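## Task

Take the white shorts out of the laundry pile and lay them on the right arm's side of the table (the -y half), separate from everything else. All other garments must stay on the half that holds the pile, nothing may lie on the floor or dangle over a table edge, and the result must hold without the robot supporting it. Dropping or tossing garments is allowed. Finish by opening the gripper and moving the arms away.

## Robot and tools

Robot: two arms, left_arm and right_arm, each ending in a two-finger parallel gripper. Each arm has six joints: waist, shoulder, elbow, wrist pitch, wrist yaw and wrist roll. The last value in the Joint positions line is the finger opening in metres.

Scene frame: all printed positions are in metres. The origin sits at table-top height, midway between the arms and a few cm behind the near table edge. +x points out across the table, +z points up, and left_arm is on the +y side. The left arm's half of the table is therefore +y and the right arm's half is -y. The names left and right refer to the arms, not to image sides. Printed hand positions can be off, more so at long reach.

Gripper frame: the fingers point along the gripper's own +z and close along its y axis. The reported position is the point between the pads, just under 1 cm behind the tips.

The 14-number row (used by both execute_actions and move): values are plain numbers from -1 to 1. The first seven are for left_arm and the last seven for right_arm, each as dx, dy, dz, rx, ry, rz, opening. Always send all 14 numbers, even if only one arm should move.
- dx, dy, dz and rx, ry, rz are an offset expressed in that gripper's own axes. They are not an absolute pose.
- The reference point is the gripper pose printed in the most recent result that showed it. Until such a result exists in the scene, and for any second or later call in the same reply, the reference is wherever the arm is when the action starts.
- Scale: 1.0 equals 0.6 m of translation or 180 degrees of rotation. rx, ry, rz together form one rotation vector.
- Opening is absolute, not an offset: +1 is fully open (0.087 m) and -1 is closed.
- A row of all zeros is not a hold. It drives the arm back to its reference pose.

execute_actions: the actions list holds at most one item.
- An empty list only reports the state and includes pictures.
- An action is {"rows": [...], "steps": n}, with at most 15 rows and 3 to 15 steps of 1/30 s each. The default is 15 steps. Each row lasts one step and the last row repeats. Every row is measured from the same reference pose, not from the row before it.
- A wait is {"steps": n}, with n up to 300. It counts from the last result.
- Pass "pictures": true to get images with an action.
- The last 3 steps of an action run after its result is taken, while the next reply is being written.
- Each step, the commanded pose is clipped to within 70 mm and 16 degrees of the measured pose. A distant target therefore needs several actions; check the result before sending the rest.

move: the target is one 14-number row, interpreted exactly as above. speed is in m/s, from 0.002 to 0.5 (default 0.25); rotation is limited to twice that value in rad/s. Both grippers follow straight paths that finish together, taking 0.5 to 10 s. The opening is applied at the start. The paths do not avoid obstacles or the other arm, and the arms can lag, drift or overshoot. The result adds a move: line giving the ending (done, off_target, moving, held, fault), the limits that acted (paced means the pose was clipped; held means some steps were blocked and the arm may then speed up), and each gripper's distance from its target.

wait: seconds from 0 to 10. Nothing new is commanded during it.

zoom_image: a camera name (cam_head_left, cam_head_right, cam_high, cam_low, cam_left_wrist or cam_right_wrist) plus a pixel region [x0, y0, x1, y1] in that 504x504 image, with (0, 0) at the top left. The region can be at most 504 by 504.

finished_scene: pass the scene number (1 or 2).

Result lines:
- The state line lists each gripper's position and quaternion (wxyz).
- grip_measured is the finger opening on the command scale, with up to about 1 mm of error.
- Hand target, when present, is the pose the controller is currently heading for.
- HELD marks steps where the command was blocked or altered.
- pose unreachable names an arm whose command was changed by the clearance check.
- FAULT and OVER-TEMPERATURE FAULT mean an arm was stopped.
- MOTOR HOT warns from 75 °C. At 90 °C the arm stops for 10 s. At 100 °C the arm drops.
- Joint torques carry offsets and noise, so read them cautiously.

Practical notes:
- Joint friction can leave the gripper up to about 31 mm from the command, and very small moves may not happen at all.
- To grasp, command an opening about 0.02 below grip_measured. A smaller margin gives a lighter hold.
- Closing fast can squeeze hard. Pad force is about 20 N.
- Going deeper past the point of contact pushes harder, so keep contacts slow.
- Keep the arms off the bar and plate behind the bases; these can stand up to 3 cm above the table.
- Never let the arms collide or press against each other, as that can end the scene.
- Don't let garments slide off the table.
- When done, open the gripper and lift clear so nothing depends on the robot.
- To keep one arm still, send the offset back to its wanted pose in the first call of a reply and zeros after that.

Each tool is called after "Emit:" in YAML: its name, and indented under it one key for each argument.

## Session

Emit:
execute_actions:
  actions: []

Scene clock: 0.00 s of 6000.00 s.
left_arm: end_effector_position=(+0.3816, +0.3584, +0.3327) grip_measured=+0.981 end_effector_quat_wxyz=(+0.693, -0.030, +0.720, +0.014) | right_arm: end_effector_position=(+0.3947, -0.2701, +0.3386) grip_measured=+1.000 end_effector_quat_wxyz=(+0.696, -0.006, +0.717, +0.040)
Joint positions: left_arm=[ 0.009  1.031  1.035 -0.017 -0.004 -0.016  0.087] | right_arm=[-0.009  1.033  1.045 -0.011 -0.005  0.008  0.087]
Joint velocities: left_arm=[-0.012 -0.002  0.002 -0.007 -0.022  0.051 -0.   ] | right_arm=[-0.017  0.002 -0.017 -0.022 -0.022 -0.022  0.   ]
Joint torques (N m, as the arm reports them, + toward a larger angle): no reading
Motor temperatures (°C, as the motors report them): left_arm=[27 27 28 28 28 27] | right_arm=[26 28 25 27 28 26]
Hand target (left_arm): +0.382, +0.358, +0.333; +0.693, -0.030, +0.720, +0.014
Hand target (right_arm): +0.395, -0.270, +0.339; +0.696, -0.006, +0.717, +0.040

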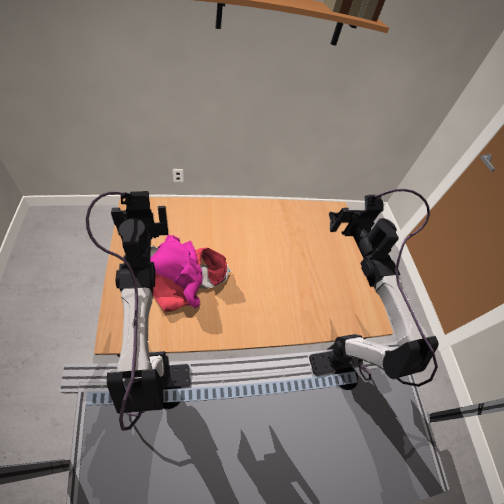

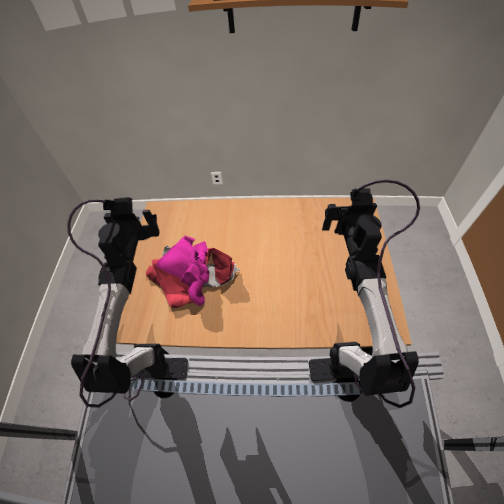

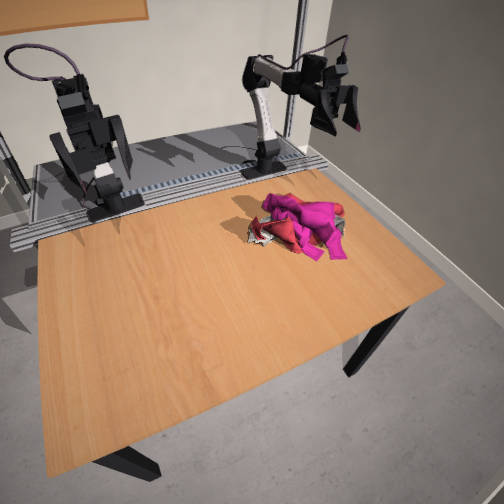

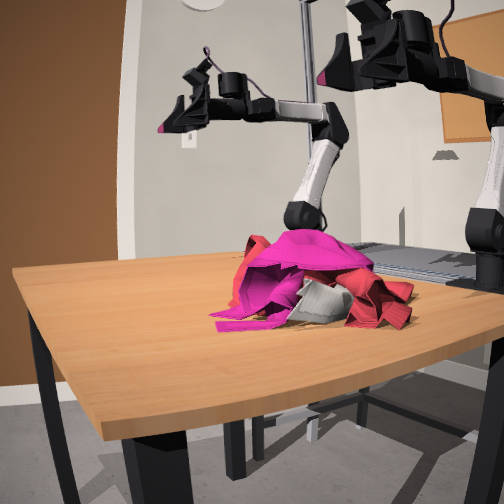

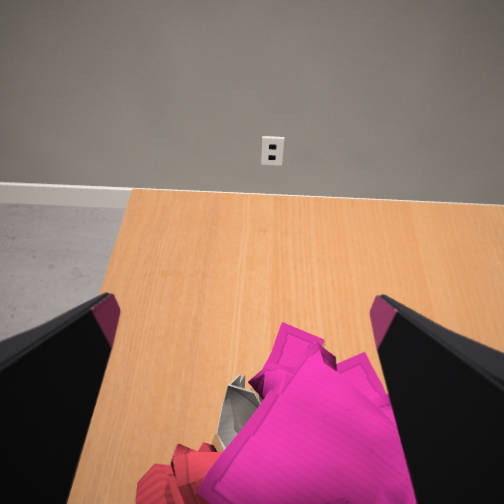

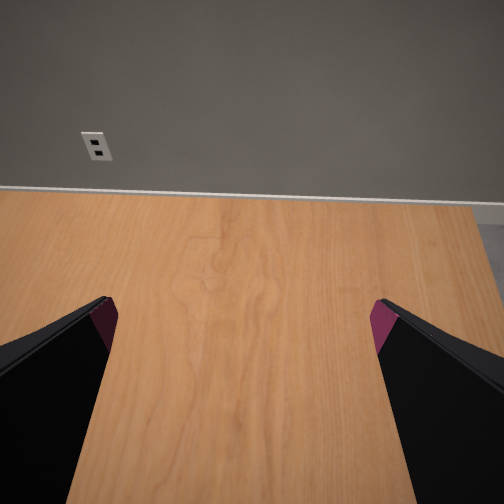

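Emit:
zoom_image:
  camera: "cam_head_right"
  region: [120, 200, 280, 340]

Emit:
zoom_image:
  camera: "cam_high"
  region: [220, 160, 380, 290]

Region (120, 200, 280, 340) of cam_head_right's 504x504 image, scaled by 3.150, with more detail than that image has; it fills the top 441 rows of this view, and the rest is white.

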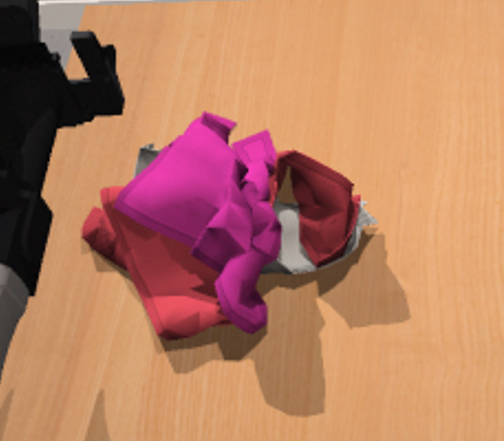

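Region (220, 160, 380, 290) of cam_high's 504x504 image, scaled by 3.150, with more detail than that image has; it fills the top 410 rows of this view, and the rest is white.

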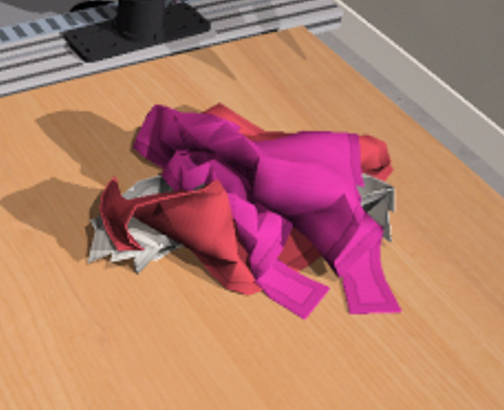

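Emit:
move:
  target: [0.1,-0.27,-0.12,0,0.49,0,1,0,0,0,0,0,0,1]
  speed: 0.4

Scene clock: 3.07 s of 6000.00 s.
left_arm: end_effector_position=(+0.3178, +0.1940, +0.2913) grip_measured=+0.981 end_effector_quat_wxyz=(+0.228, -0.034, +0.968, -0.095) | right_arm: end_effector_position=(+0.3947, -0.2701, +0.3386) grip_measured=+1.000 end_effector_quat_wxyz=(+0.696, -0.006, +0.717, +0.040)
Joint positions: left_arm=[-0.434  1.768  2.295 -1.576 -0.025 -0.444  0.087] | right_arm=[-0.009  1.033  1.045 -0.011 -0.005  0.008  0.087]
Joint velocities: left_arm=[ 0.002  0.002 -0.002 -0.022  0.007 -0.066 -0.001] | right_arm=[ 0.007  0.007  0.007  0.037 -0.007 -0.007  0.   ]
Joint torques (N m, as the arm reports them, + toward a larger angle): left_arm=[ 0.63 -6.96  3.05  0.97 -0.01 -0.05] | right_arm=[ 0.09 -2.35  9.09  1.84 -0.04  0.  ]
Motor temperatures (°C, as the motors report them): left_arm=[27 27 29 28 28 27] | right_arm=[26 28 26 28 28 26]
Hand target (left_arm): +0.315, +0.195, +0.280; +0.204, -0.038, +0.974, -0.092
Hand target (right_arm): +0.395, -0.270, +0.339; +0.696, -0.006, +0.717, +0.040
Off the commanded pose (left_arm): 0.013 m, 29 deg; orientation clipped at the last step of the last action.
Off the commanded pose (right_arm): 0.000 m, 0 deg.
joint sent to its limit (left arm) — the command would take joint 4 (wrist pitch) past its lower limit, so that joint was sent only as far as its limit.
Kept back: nothing.
move: off_target (left_arm); limits=paced

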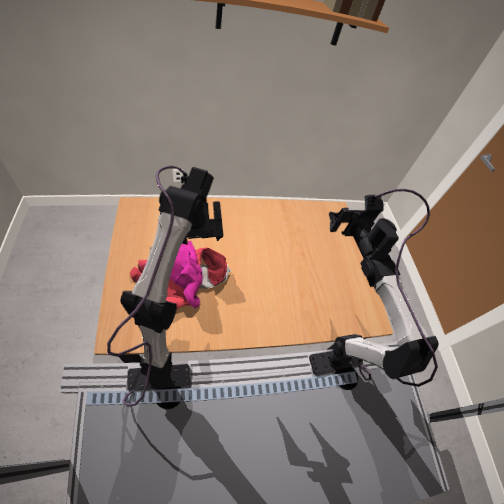

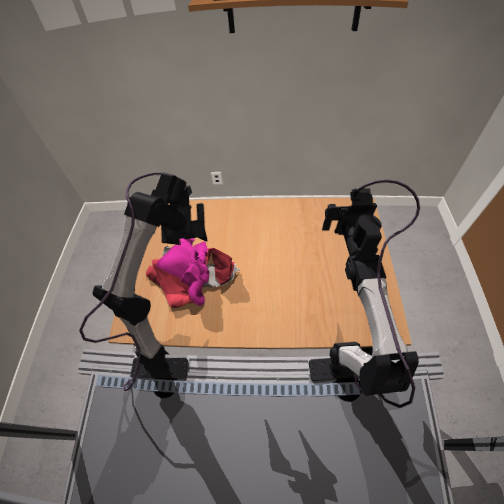

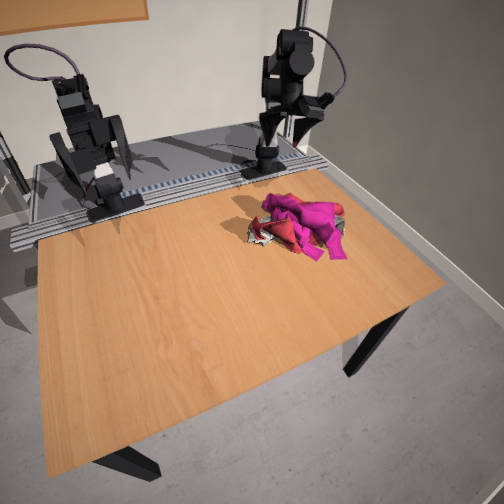

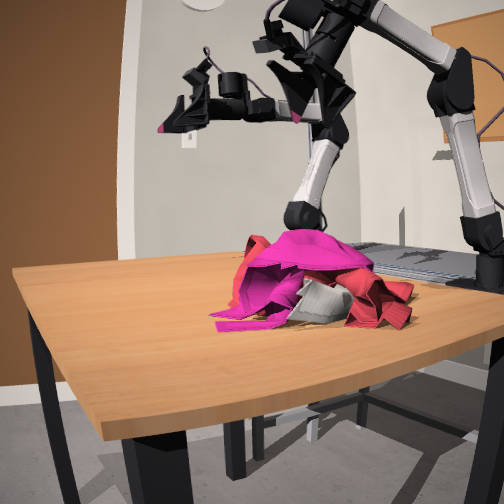

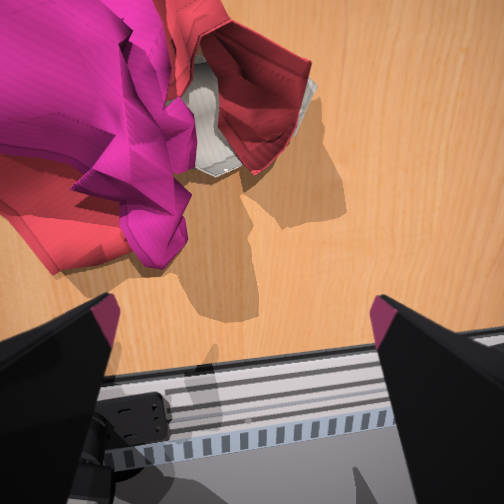

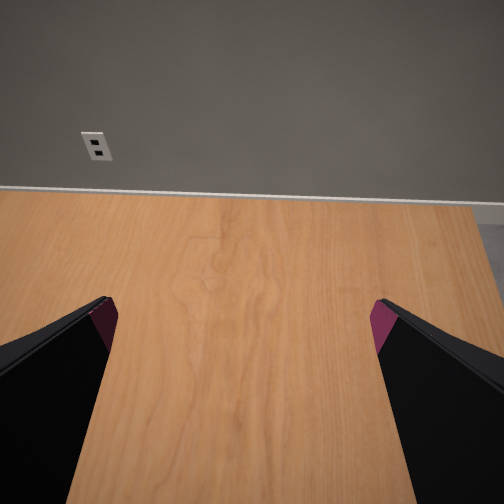

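Emit:
move:
  target: [0,0.03,0.25,0,0,0,1,0,0,0,0,0,0,1]
  speed: 0.3

Scene clock: 4.57 s of 6000.00 s.
left_arm: end_effector_position=(+0.3871, +0.1831, +0.1600) grip_measured=+0.981 end_effector_quat_wxyz=(+0.229, -0.034, +0.968, -0.093) | right_arm: end_effector_position=(+0.3947, -0.2701, +0.3386) grip_measured=+1.000 end_effector_quat_wxyz=(+0.696, -0.006, +0.717, +0.040)
Joint positions: left_arm=[-0.387  1.787  1.733 -0.994 -0.006 -0.404  0.087] | right_arm=[-0.009  1.033  1.045 -0.011 -0.005  0.008  0.087]
Joint velocities: left_arm=[-0.012  0.017 -0.022  0.051  0.037  0.037 -0.001] | right_arm=[-0.012  0.007 -0.007  0.022  0.007 -0.051  0.   ]
Joint torques (N m, as the arm reports them, + toward a larger angle): left_arm=[ 0.38 -9.95  6.11  1.21  0.01  0.13] | right_arm=[ 0.14 -2.35  9.12  1.84 -0.04 -0.01]
Motor temperatures (°C, as the motors report them): left_arm=[27 27 29 28 28 27] | right_arm=[26 28 26 28 28 26]
Hand target (left_arm): +0.386, +0.185, +0.157; +0.227, -0.034, +0.969, -0.096
Hand target (right_arm): +0.395, -0.270, +0.339; +0.696, -0.006, +0.717, +0.040
Off the commanded pose (left_arm): 0.006 m, 0 deg.
Off the commanded pose (right_arm): 0.000 m, 0 deg.
Kept back: nothing.
move: done

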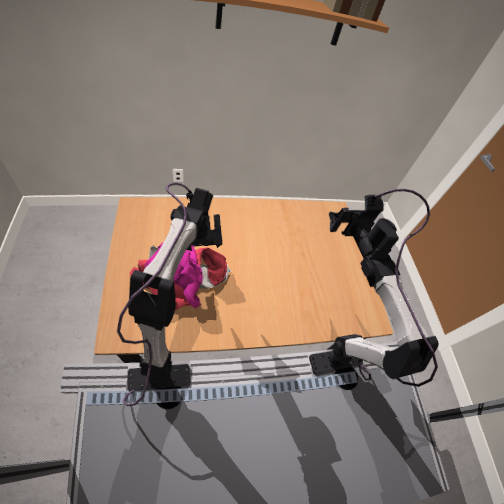

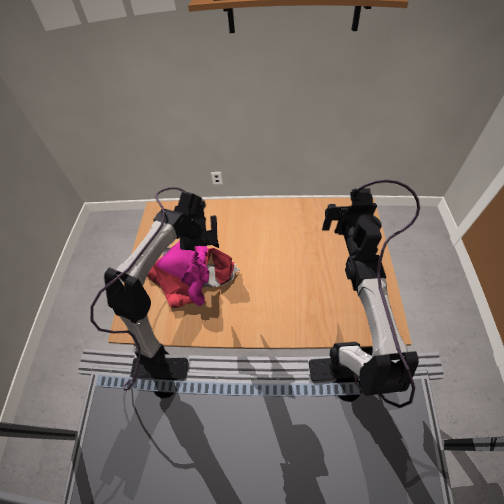

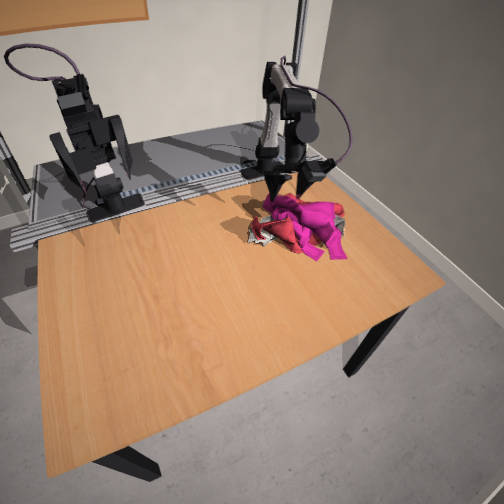

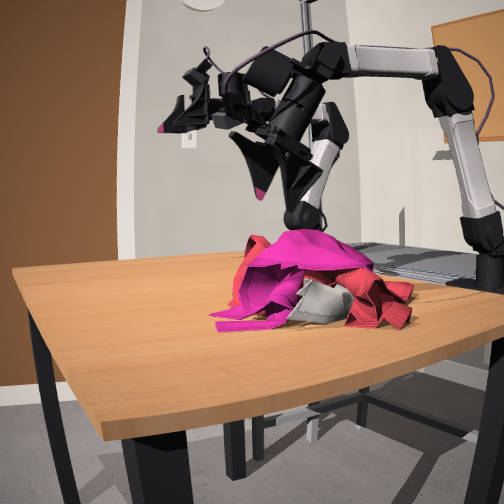

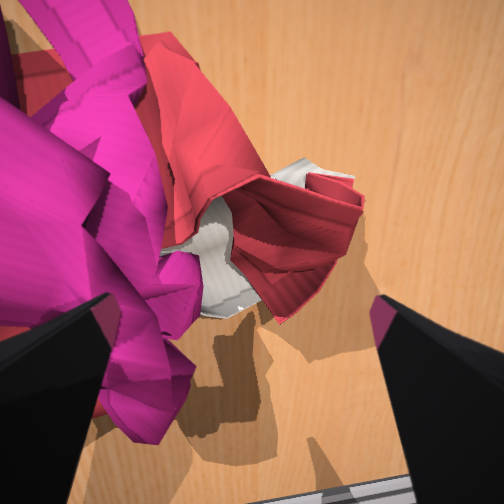

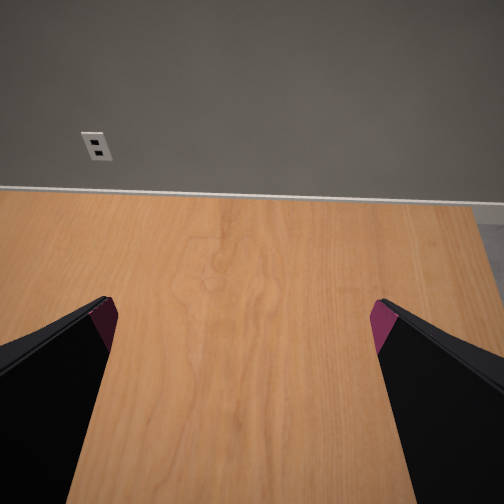

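Emit:
move:
  target: [0.16,0.02,-0.01,0,0.14,0,1,0,0,0,0,0,0,1]
  speed: 0.3

Scene clock: 6.23 s of 6000.00 s.
left_arm: end_effector_position=(+0.3063, +0.1841, +0.1284) grip_measured=+0.981 end_effector_quat_wxyz=(+0.033, -0.013, +0.995, -0.098) | right_arm: end_effector_position=(+0.3947, -0.2701, +0.3386) grip_measured=+1.000 end_effector_quat_wxyz=(+0.696, -0.006, +0.717, +0.040)
Joint positions: left_arm=[-0.387  1.842  1.719 -1.294  0.147 -0.373  0.087] | right_arm=[-0.009  1.033  1.045 -0.011 -0.005  0.008  0.087]
Joint velocities: left_arm=[-0.012 -0.007  0.017  0.007 -0.022 -0.037  0.   ] | right_arm=[-0.027 -0.012 -0.002 -0.066  0.051 -0.007  0.   ]
Joint torques (N m, as the arm reports them, + toward a larger angle): left_arm=[ 0.3  -8.81  5.09  0.36  0.15  0.15] | right_arm=[ 0.13 -2.32  9.15  1.84 -0.04  0.  ]
Motor temperatures (°C, as the motors report them): left_arm=[27 28 29 28 28 27] | right_arm=[26 28 26 29 28 26]
Hand target (left_arm): +0.299, +0.187, +0.121; +0.012, -0.013, +0.995, -0.095
Hand target (right_arm): +0.395, -0.270, +0.339; +0.696, -0.006, +0.717, +0.040
Off the commanded pose (left_arm): 0.011 m, 2 deg.
Off the commanded pose (right_arm): 0.000 m, 0 deg.
Kept back: nothing.
move: off_target (left_arm)

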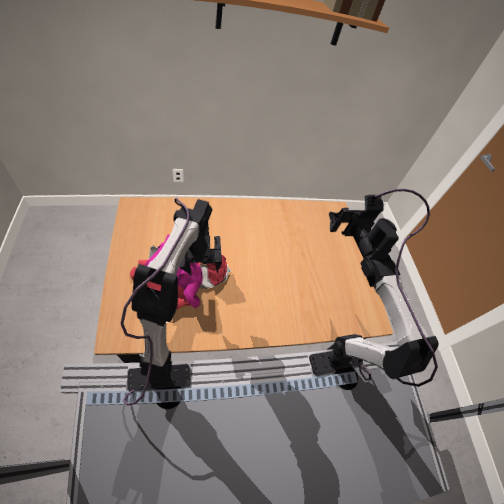

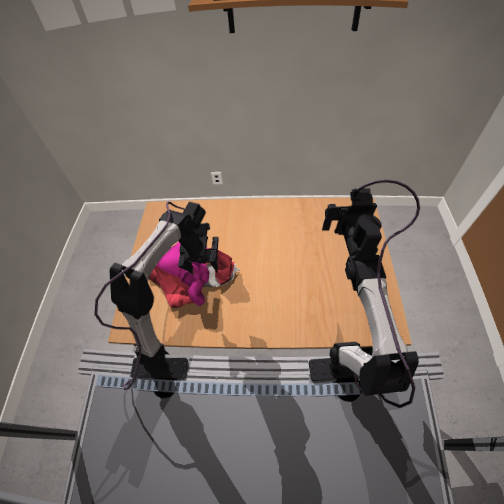

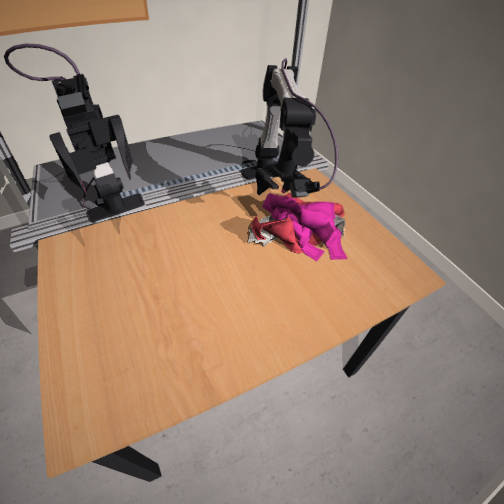

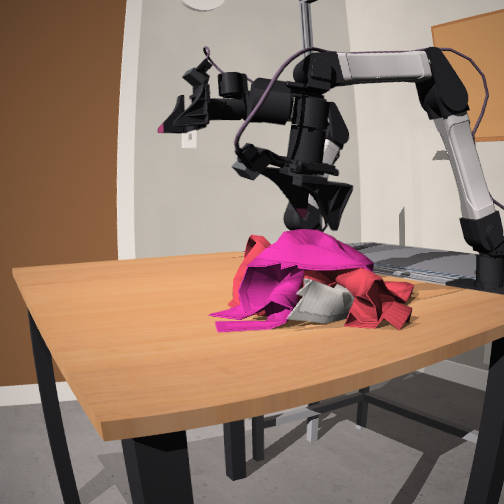

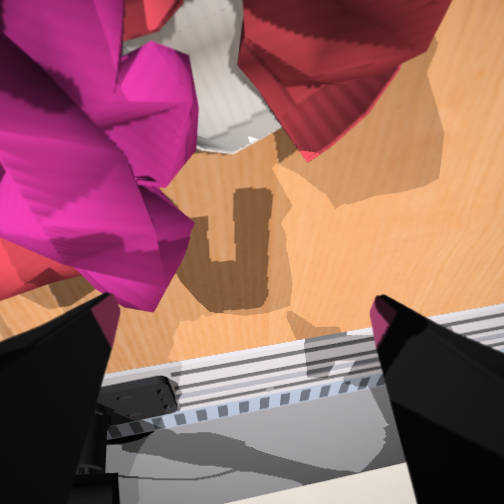

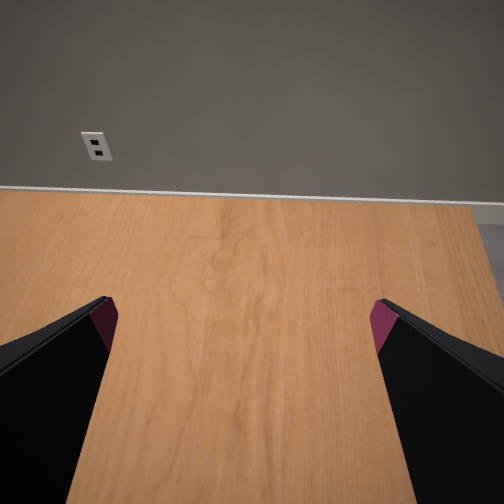

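Emit:
move:
  target: [0,0.025,0.1,0,0,0,-0.3,0,0,0,0,0,0,1]
  speed: 0.2

Scene clock: 7.50 s of 6000.00 s.
left_arm: end_effector_position=(+0.3131, +0.1836, +0.0725) grip_measured=-0.300 end_effector_quat_wxyz=(+0.038, -0.012, +0.994, -0.100) | right_arm: end_effector_position=(+0.3947, -0.2701, +0.3386) grip_measured=+1.000 end_effector_quat_wxyz=(+0.696, -0.006, +0.717, +0.040)
Joint positions: left_arm=[-0.38   1.86   1.521 -1.068  0.148 -0.364  0.031] | right_arm=[-0.009  1.033  1.045 -0.011 -0.005  0.008  0.087]
Joint velocities: left_arm=[-0.007 -0.002  0.012 -0.095  0.037 -0.007  0.   ] | right_arm=[ 0.007 -0.007  0.007 -0.066 -0.037 -0.007  0.   ]
Joint torques (N m, as the arm reports them, + toward a larger angle): left_arm=[ 0.53 -9.58  5.27  0.58  0.05  0.17] | right_arm=[ 0.13 -2.35  9.1   1.84 -0.04 -0.01]
Motor temperatures (°C, as the motors report them): left_arm=[27 28 29 28 28 27] | right_arm=[26 28 26 29 28 26]
Hand target (left_arm): +0.311, +0.187, +0.067; +0.033, -0.013, +0.995, -0.098
Hand target (right_arm): +0.395, -0.270, +0.339; +0.696, -0.006, +0.717, +0.040
Off the commanded pose (left_arm): 0.007 m, 1 deg.
Off the commanded pose (right_arm): 0.000 m, 0 deg.
Kept back: nothing.
move: done

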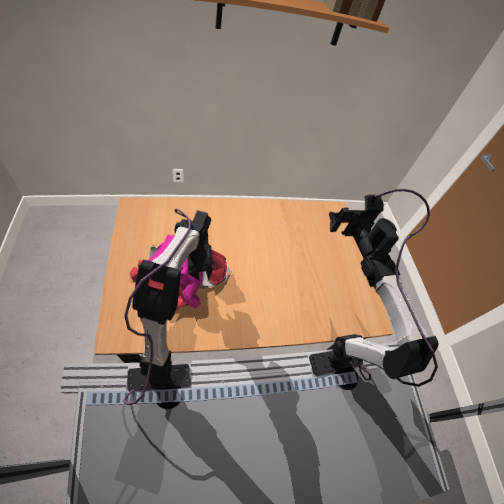

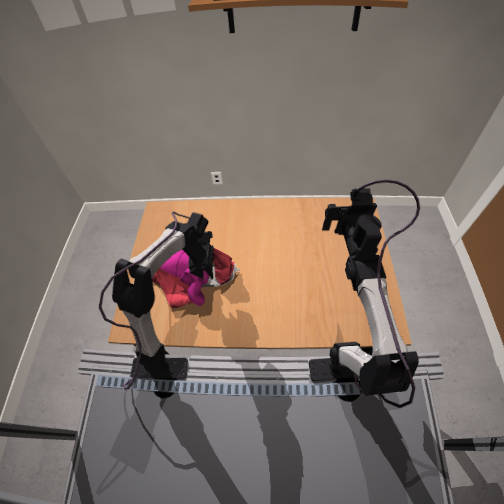

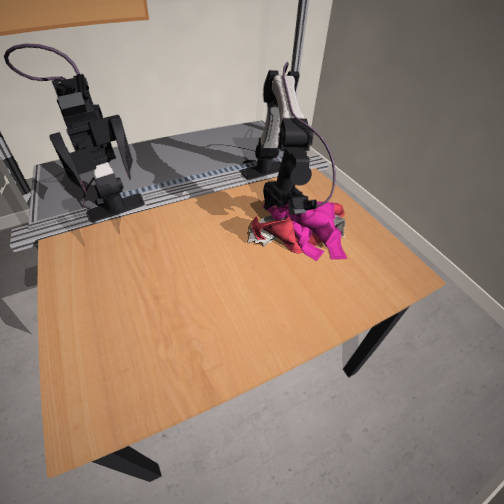

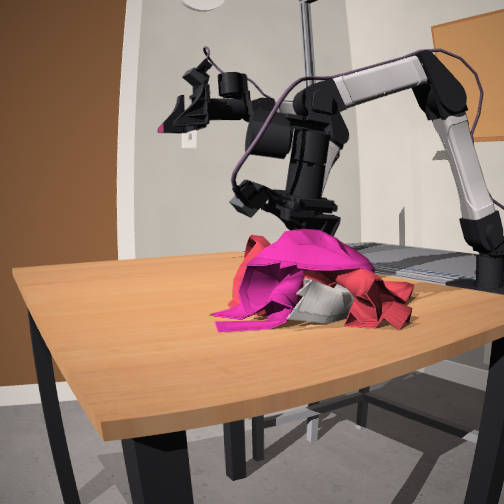

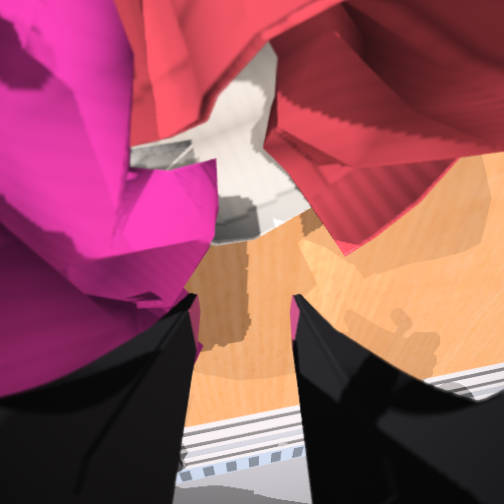

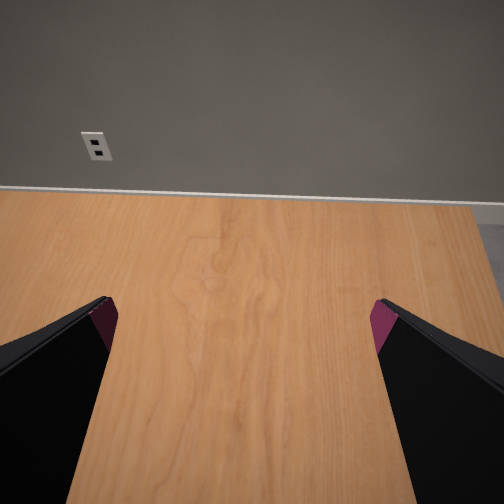

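Emit:
move:
  target: [0,-0.005,0.105,0,0,0,-0.4,0,0,0,0,0,0,1]
  speed: 0.12

Scene clock: 8.83 s of 6000.00 s.
left_arm: end_effector_position=(+0.3233, +0.1683, +0.0216) grip_measured=-0.400 end_effector_quat_wxyz=(+0.045, -0.012, +0.993, -0.105) | right_arm: end_effector_position=(+0.3947, -0.2701, +0.3386) grip_measured=+1.000 end_effector_quat_wxyz=(+0.696, -0.006, +0.717, +0.040)
Joint positions: left_arm=[-0.406  1.939  1.422 -0.868  0.148 -0.392  0.026] | right_arm=[-0.009  1.033  1.045 -0.011 -0.005  0.008  0.087]
Joint velocities: left_arm=[-0.002 -0.022 -0.007  0.022 -0.095 -0.022  0.001] | right_arm=[ 0.022 -0.007 -0.002 -0.007  0.007 -0.051  0.   ]
Joint torques (N m, as the arm reports them, + toward a larger angle): left_arm=[-0.62 -9.55  4.92  0.74 -0.02  0.  ] | right_arm=[ 0.09 -2.34  9.07  1.83 -0.05  0.  ]
Motor temperatures (°C, as the motors report them): left_arm=[27 28 29 28 28 27] | right_arm=[26 28 27 29 28 26]
Hand target (left_arm): +0.319, +0.168, +0.012; +0.038, -0.012, +0.994, -0.100
Hand target (right_arm): +0.395, -0.270, +0.339; +0.696, -0.006, +0.717, +0.040
Off the commanded pose (left_arm): 0.011 m, 1 deg.
Off the commanded pose (right_arm): 0.000 m, 0 deg.
Kept back: nothing.
move: off_target (left_arm)

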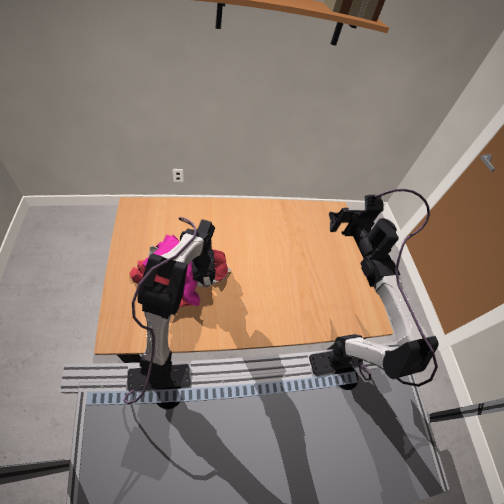

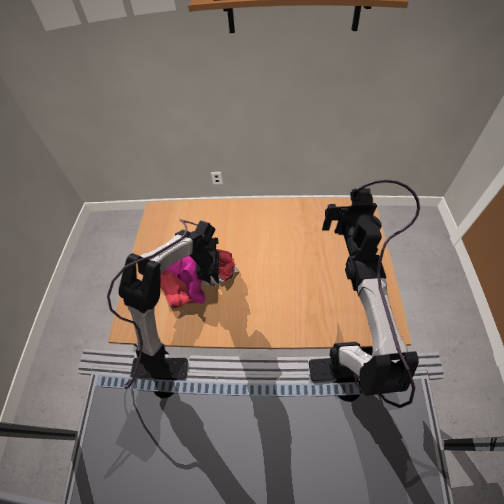

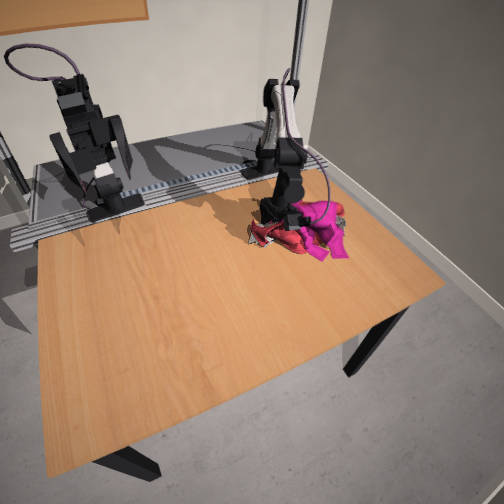

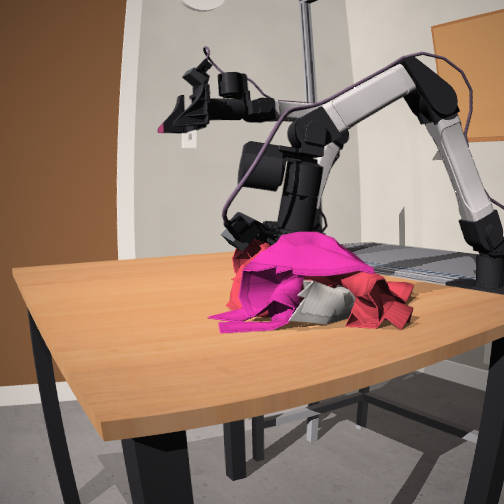

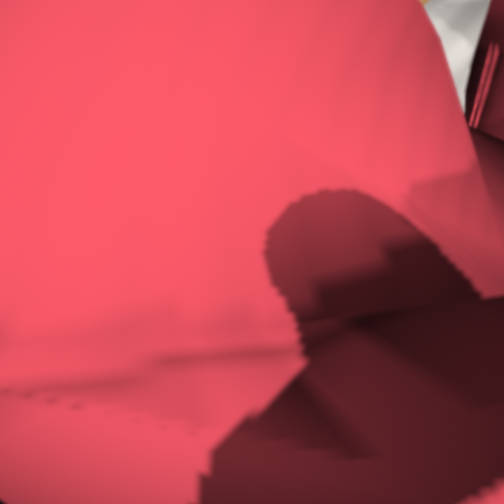

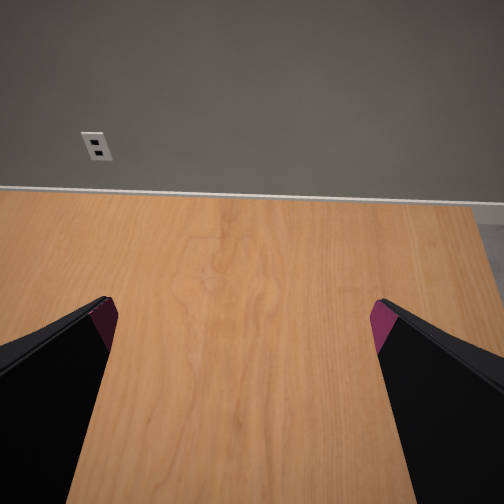

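Emit:
move:
  target: [0,0,0.035,0,0,0,-0.4,0,0,0,0,0,0,1]
  speed: 0.05

Emit:
move:
  target: [0,0,0,0,0,0,-1,0,0,0,0,0,0,1]

Emit:
move:
  target: [0.08,0,-0.25,0,0,0,-1,0,0,0,0,0,0,1]
  speed: 0.2

Scene clock: 9.77 s of 6000.00 s.
left_arm: end_effector_position=(+0.3288, +0.1659, +0.0176) grip_measured=-0.400 end_effector_quat_wxyz=(+0.052, -0.013, +0.993, -0.108) | right_arm: end_effector_position=(+0.3947, -0.2701, +0.3386) grip_measured=+1.000 end_effector_quat_wxyz=(+0.696, -0.006, +0.717, +0.040)
Joint positions: left_arm=[-0.406  1.952  1.422 -0.841  0.149 -0.396  0.026] | right_arm=[-0.009  1.033  1.045 -0.011 -0.005  0.008  0.087]
Joint velocities: left_arm=[ 0.002 -0.002 -0.007 -0.037 -0.095  0.007 -0.   ] | right_arm=[ 0.002 -0.007 -0.012  0.051  0.037  0.037  0.   ]
Joint torques (N m, as the arm reports them, + toward a larger angle): left_arm=[-0.78 -8.38  3.93  0.96  0.    0.03] | right_arm=[ 0.11 -2.3   9.11  1.84 -0.04 -0.01]
Motor temperatures (°C, as the motors report them): left_arm=[27 28 29 28 28 27] | right_arm=[26 28 27 29 28 26]
Hand target (left_arm): +0.325, +0.164, +0.002; +0.045, -0.012, +0.993, -0.105
Hand target (right_arm): +0.395, -0.270, +0.339; +0.696, -0.006, +0.717, +0.040
Off the commanded pose (left_arm): 0.017 m, 1 deg.
Off the commanded pose (right_arm): 0.000 m, 0 deg.
Kept back: nothing.
move: off_target (left_arm)

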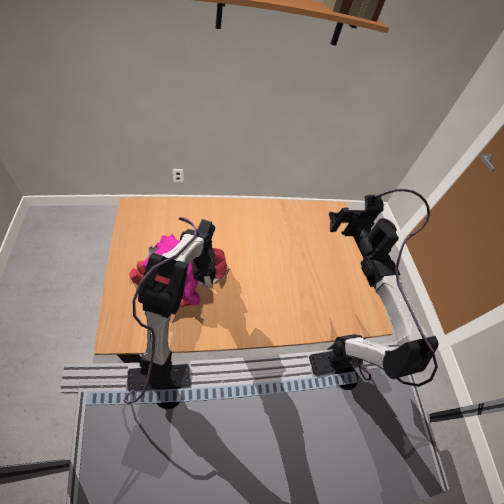

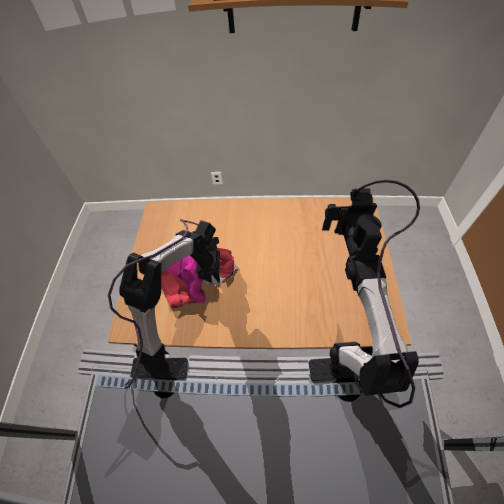

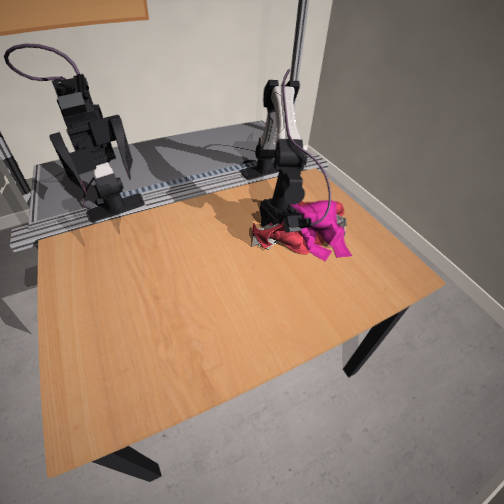

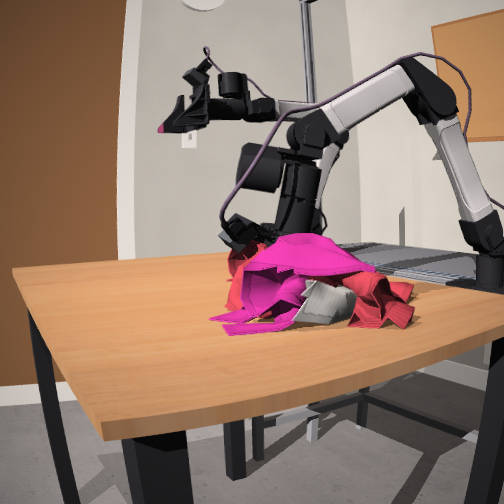

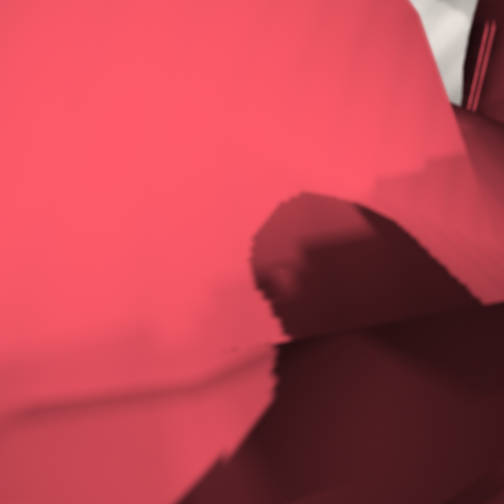

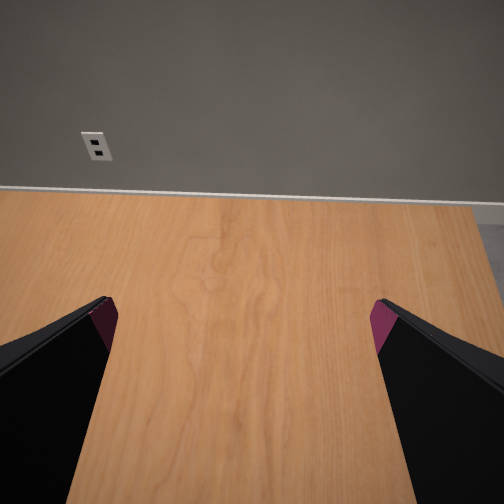

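Scene clock: 10.27 s of 6000.00 s.
left_arm: end_effector_position=(+0.3286, +0.1660, +0.0176) grip_measured=-1.000 end_effector_quat_wxyz=(+0.052, -0.013, +0.993, -0.108) | right_arm: end_effector_position=(+0.3947, -0.2701, +0.3386) grip_measured=+1.000 end_effector_quat_wxyz=(+0.696, -0.006, +0.717, +0.040)
Joint positions: left_arm=[-0.406  1.952  1.422 -0.841  0.149 -0.396  0.   ] | right_arm=[-0.009  1.033  1.045 -0.011 -0.005  0.008  0.087]
Joint velocities: left_arm=[ 0.002  0.002 -0.027 -0.007  0.022  0.037  0.   ] | right_arm=[ 0.012  0.002 -0.012  0.066 -0.022 -0.007  0.   ]
Joint torques (N m, as the arm reports them, + toward a larger angle): left_arm=[  0.01 -10.6    6.91   0.66   0.04   0.05] | right_arm=[ 0.12 -2.35  9.11  1.84 -0.04 -0.01]
Motor temperatures (°C, as the motors report them): left_arm=[27 28 29 28 28 27] | right_arm=[26 28 27 29 28 26]
Hand target (left_arm): +0.329, +0.166, +0.018; +0.052, -0.013, +0.993, -0.108
Hand target (right_arm): +0.395, -0.270, +0.339; +0.696, -0.006, +0.717, +0.040
Off the commanded pose (left_arm): 0.000 m, 0 deg.
Off the commanded pose (right_arm): 0.000 m, 0 deg.
Kept back: nothing.
move: done

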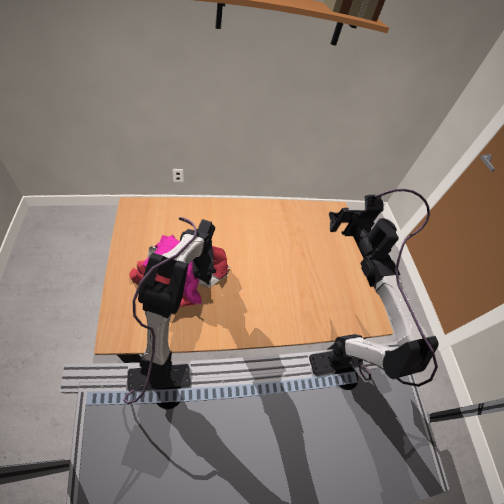

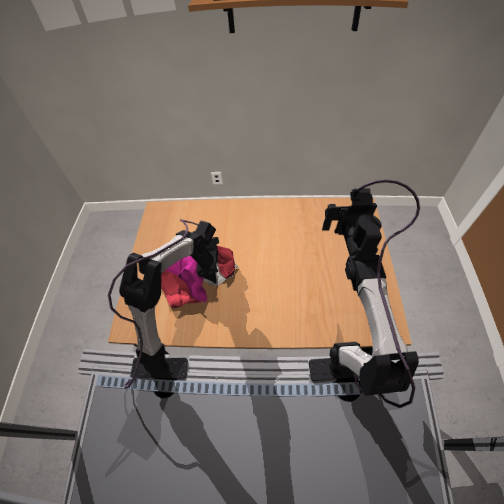

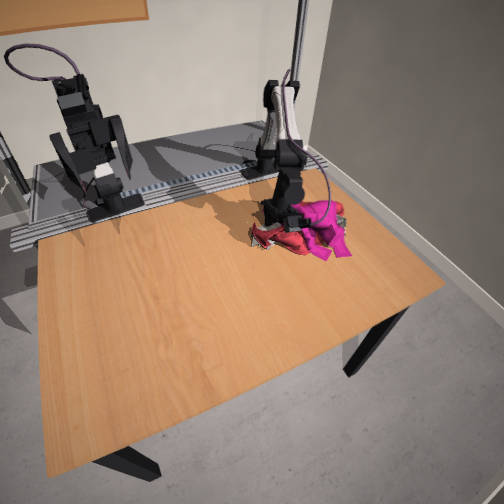

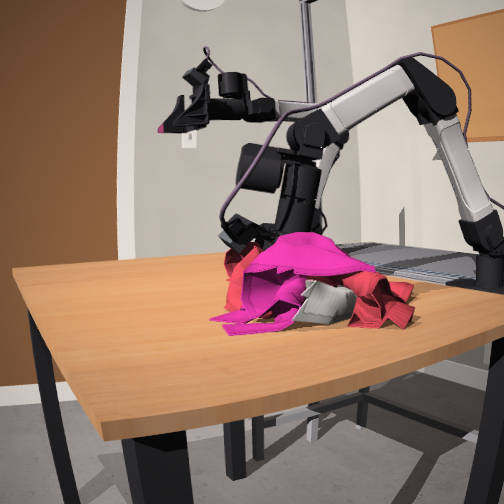

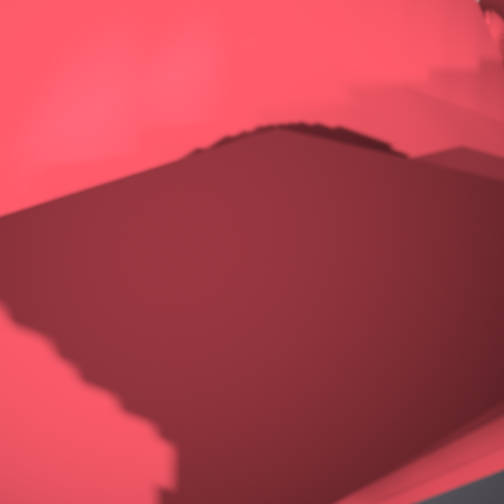

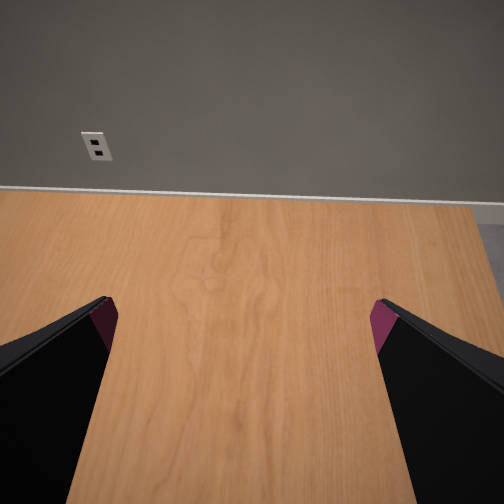

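Scene clock: 11.73 s of 6000.00 s.
left_arm: end_effector_position=(+0.2614, +0.1965, +0.1495) grip_measured=-1.000 end_effector_quat_wxyz=(+0.047, -0.013, +0.993, -0.105) | right_arm: end_effector_position=(+0.3947, -0.2701, +0.3386) grip_measured=+1.000 end_effector_quat_wxyz=(+0.696, -0.006, +0.717, +0.040)
Joint positions: left_arm=[-0.396  1.637  1.556 -1.304  0.149 -0.384  0.   ] | right_arm=[-0.009  1.033  1.045 -0.011 -0.005  0.008  0.087]
Joint velocities: left_arm=[-0.002 -0.002 -0.007 -0.051 -0.007 -0.051  0.   ] | right_arm=[-0.002 -0.007 -0.007  0.095  0.037  0.007  0.   ]
Joint torques (N m, as the arm reports them, + toward a larger angle): left_arm=[ 0.53 -8.19  8.41  0.45  0.1   0.08] | right_arm=[ 0.13 -2.31  9.1   1.84 -0.05 -0.01]
Motor temperatures (°C, as the motors report them): left_arm=[27 29 30 28 28 27] | right_arm=[26 28 27 30 28 26]
Hand target (left_arm): +0.263, +0.198, +0.156; +0.052, -0.013, +0.993, -0.108
Hand target (right_arm): +0.395, -0.270, +0.339; +0.696, -0.006, +0.717, +0.040
Off the commanded pose (left_arm): 0.010 m, 1 deg.
Off the commanded pose (right_arm): 0.000 m, 0 deg.
Kept back: nothing.
move: done

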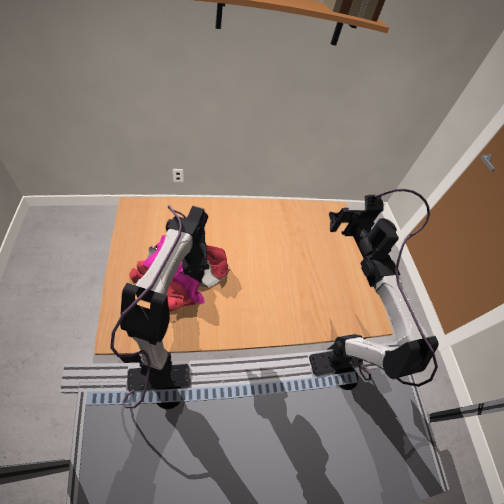

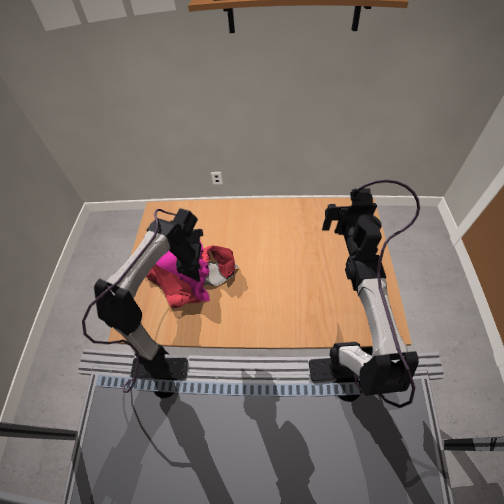

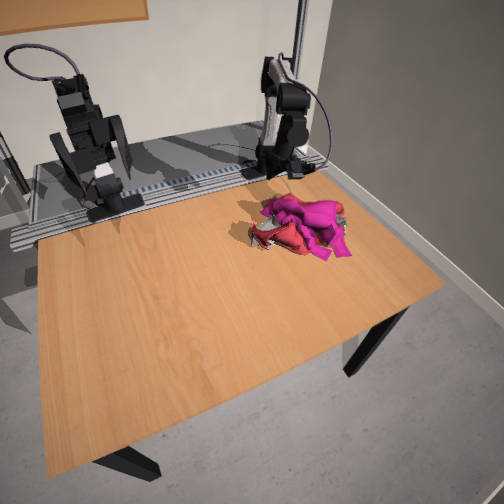

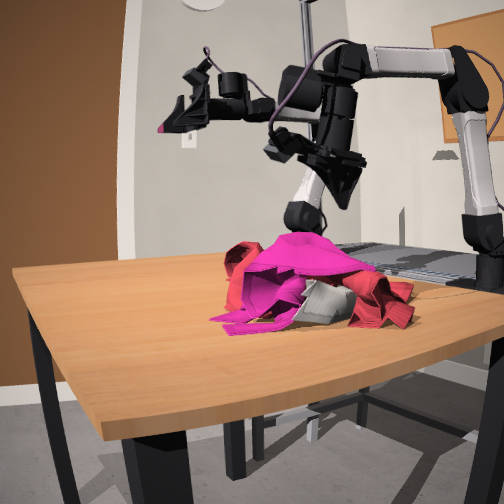

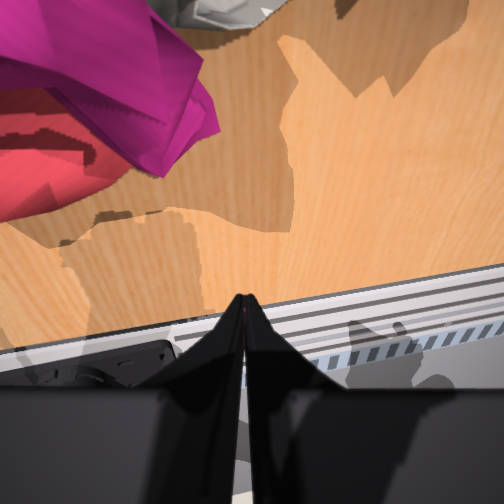

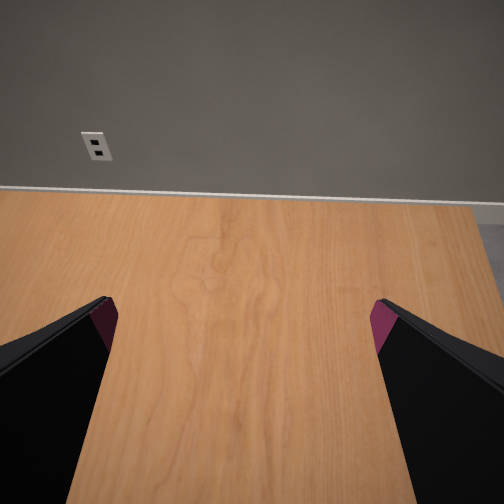

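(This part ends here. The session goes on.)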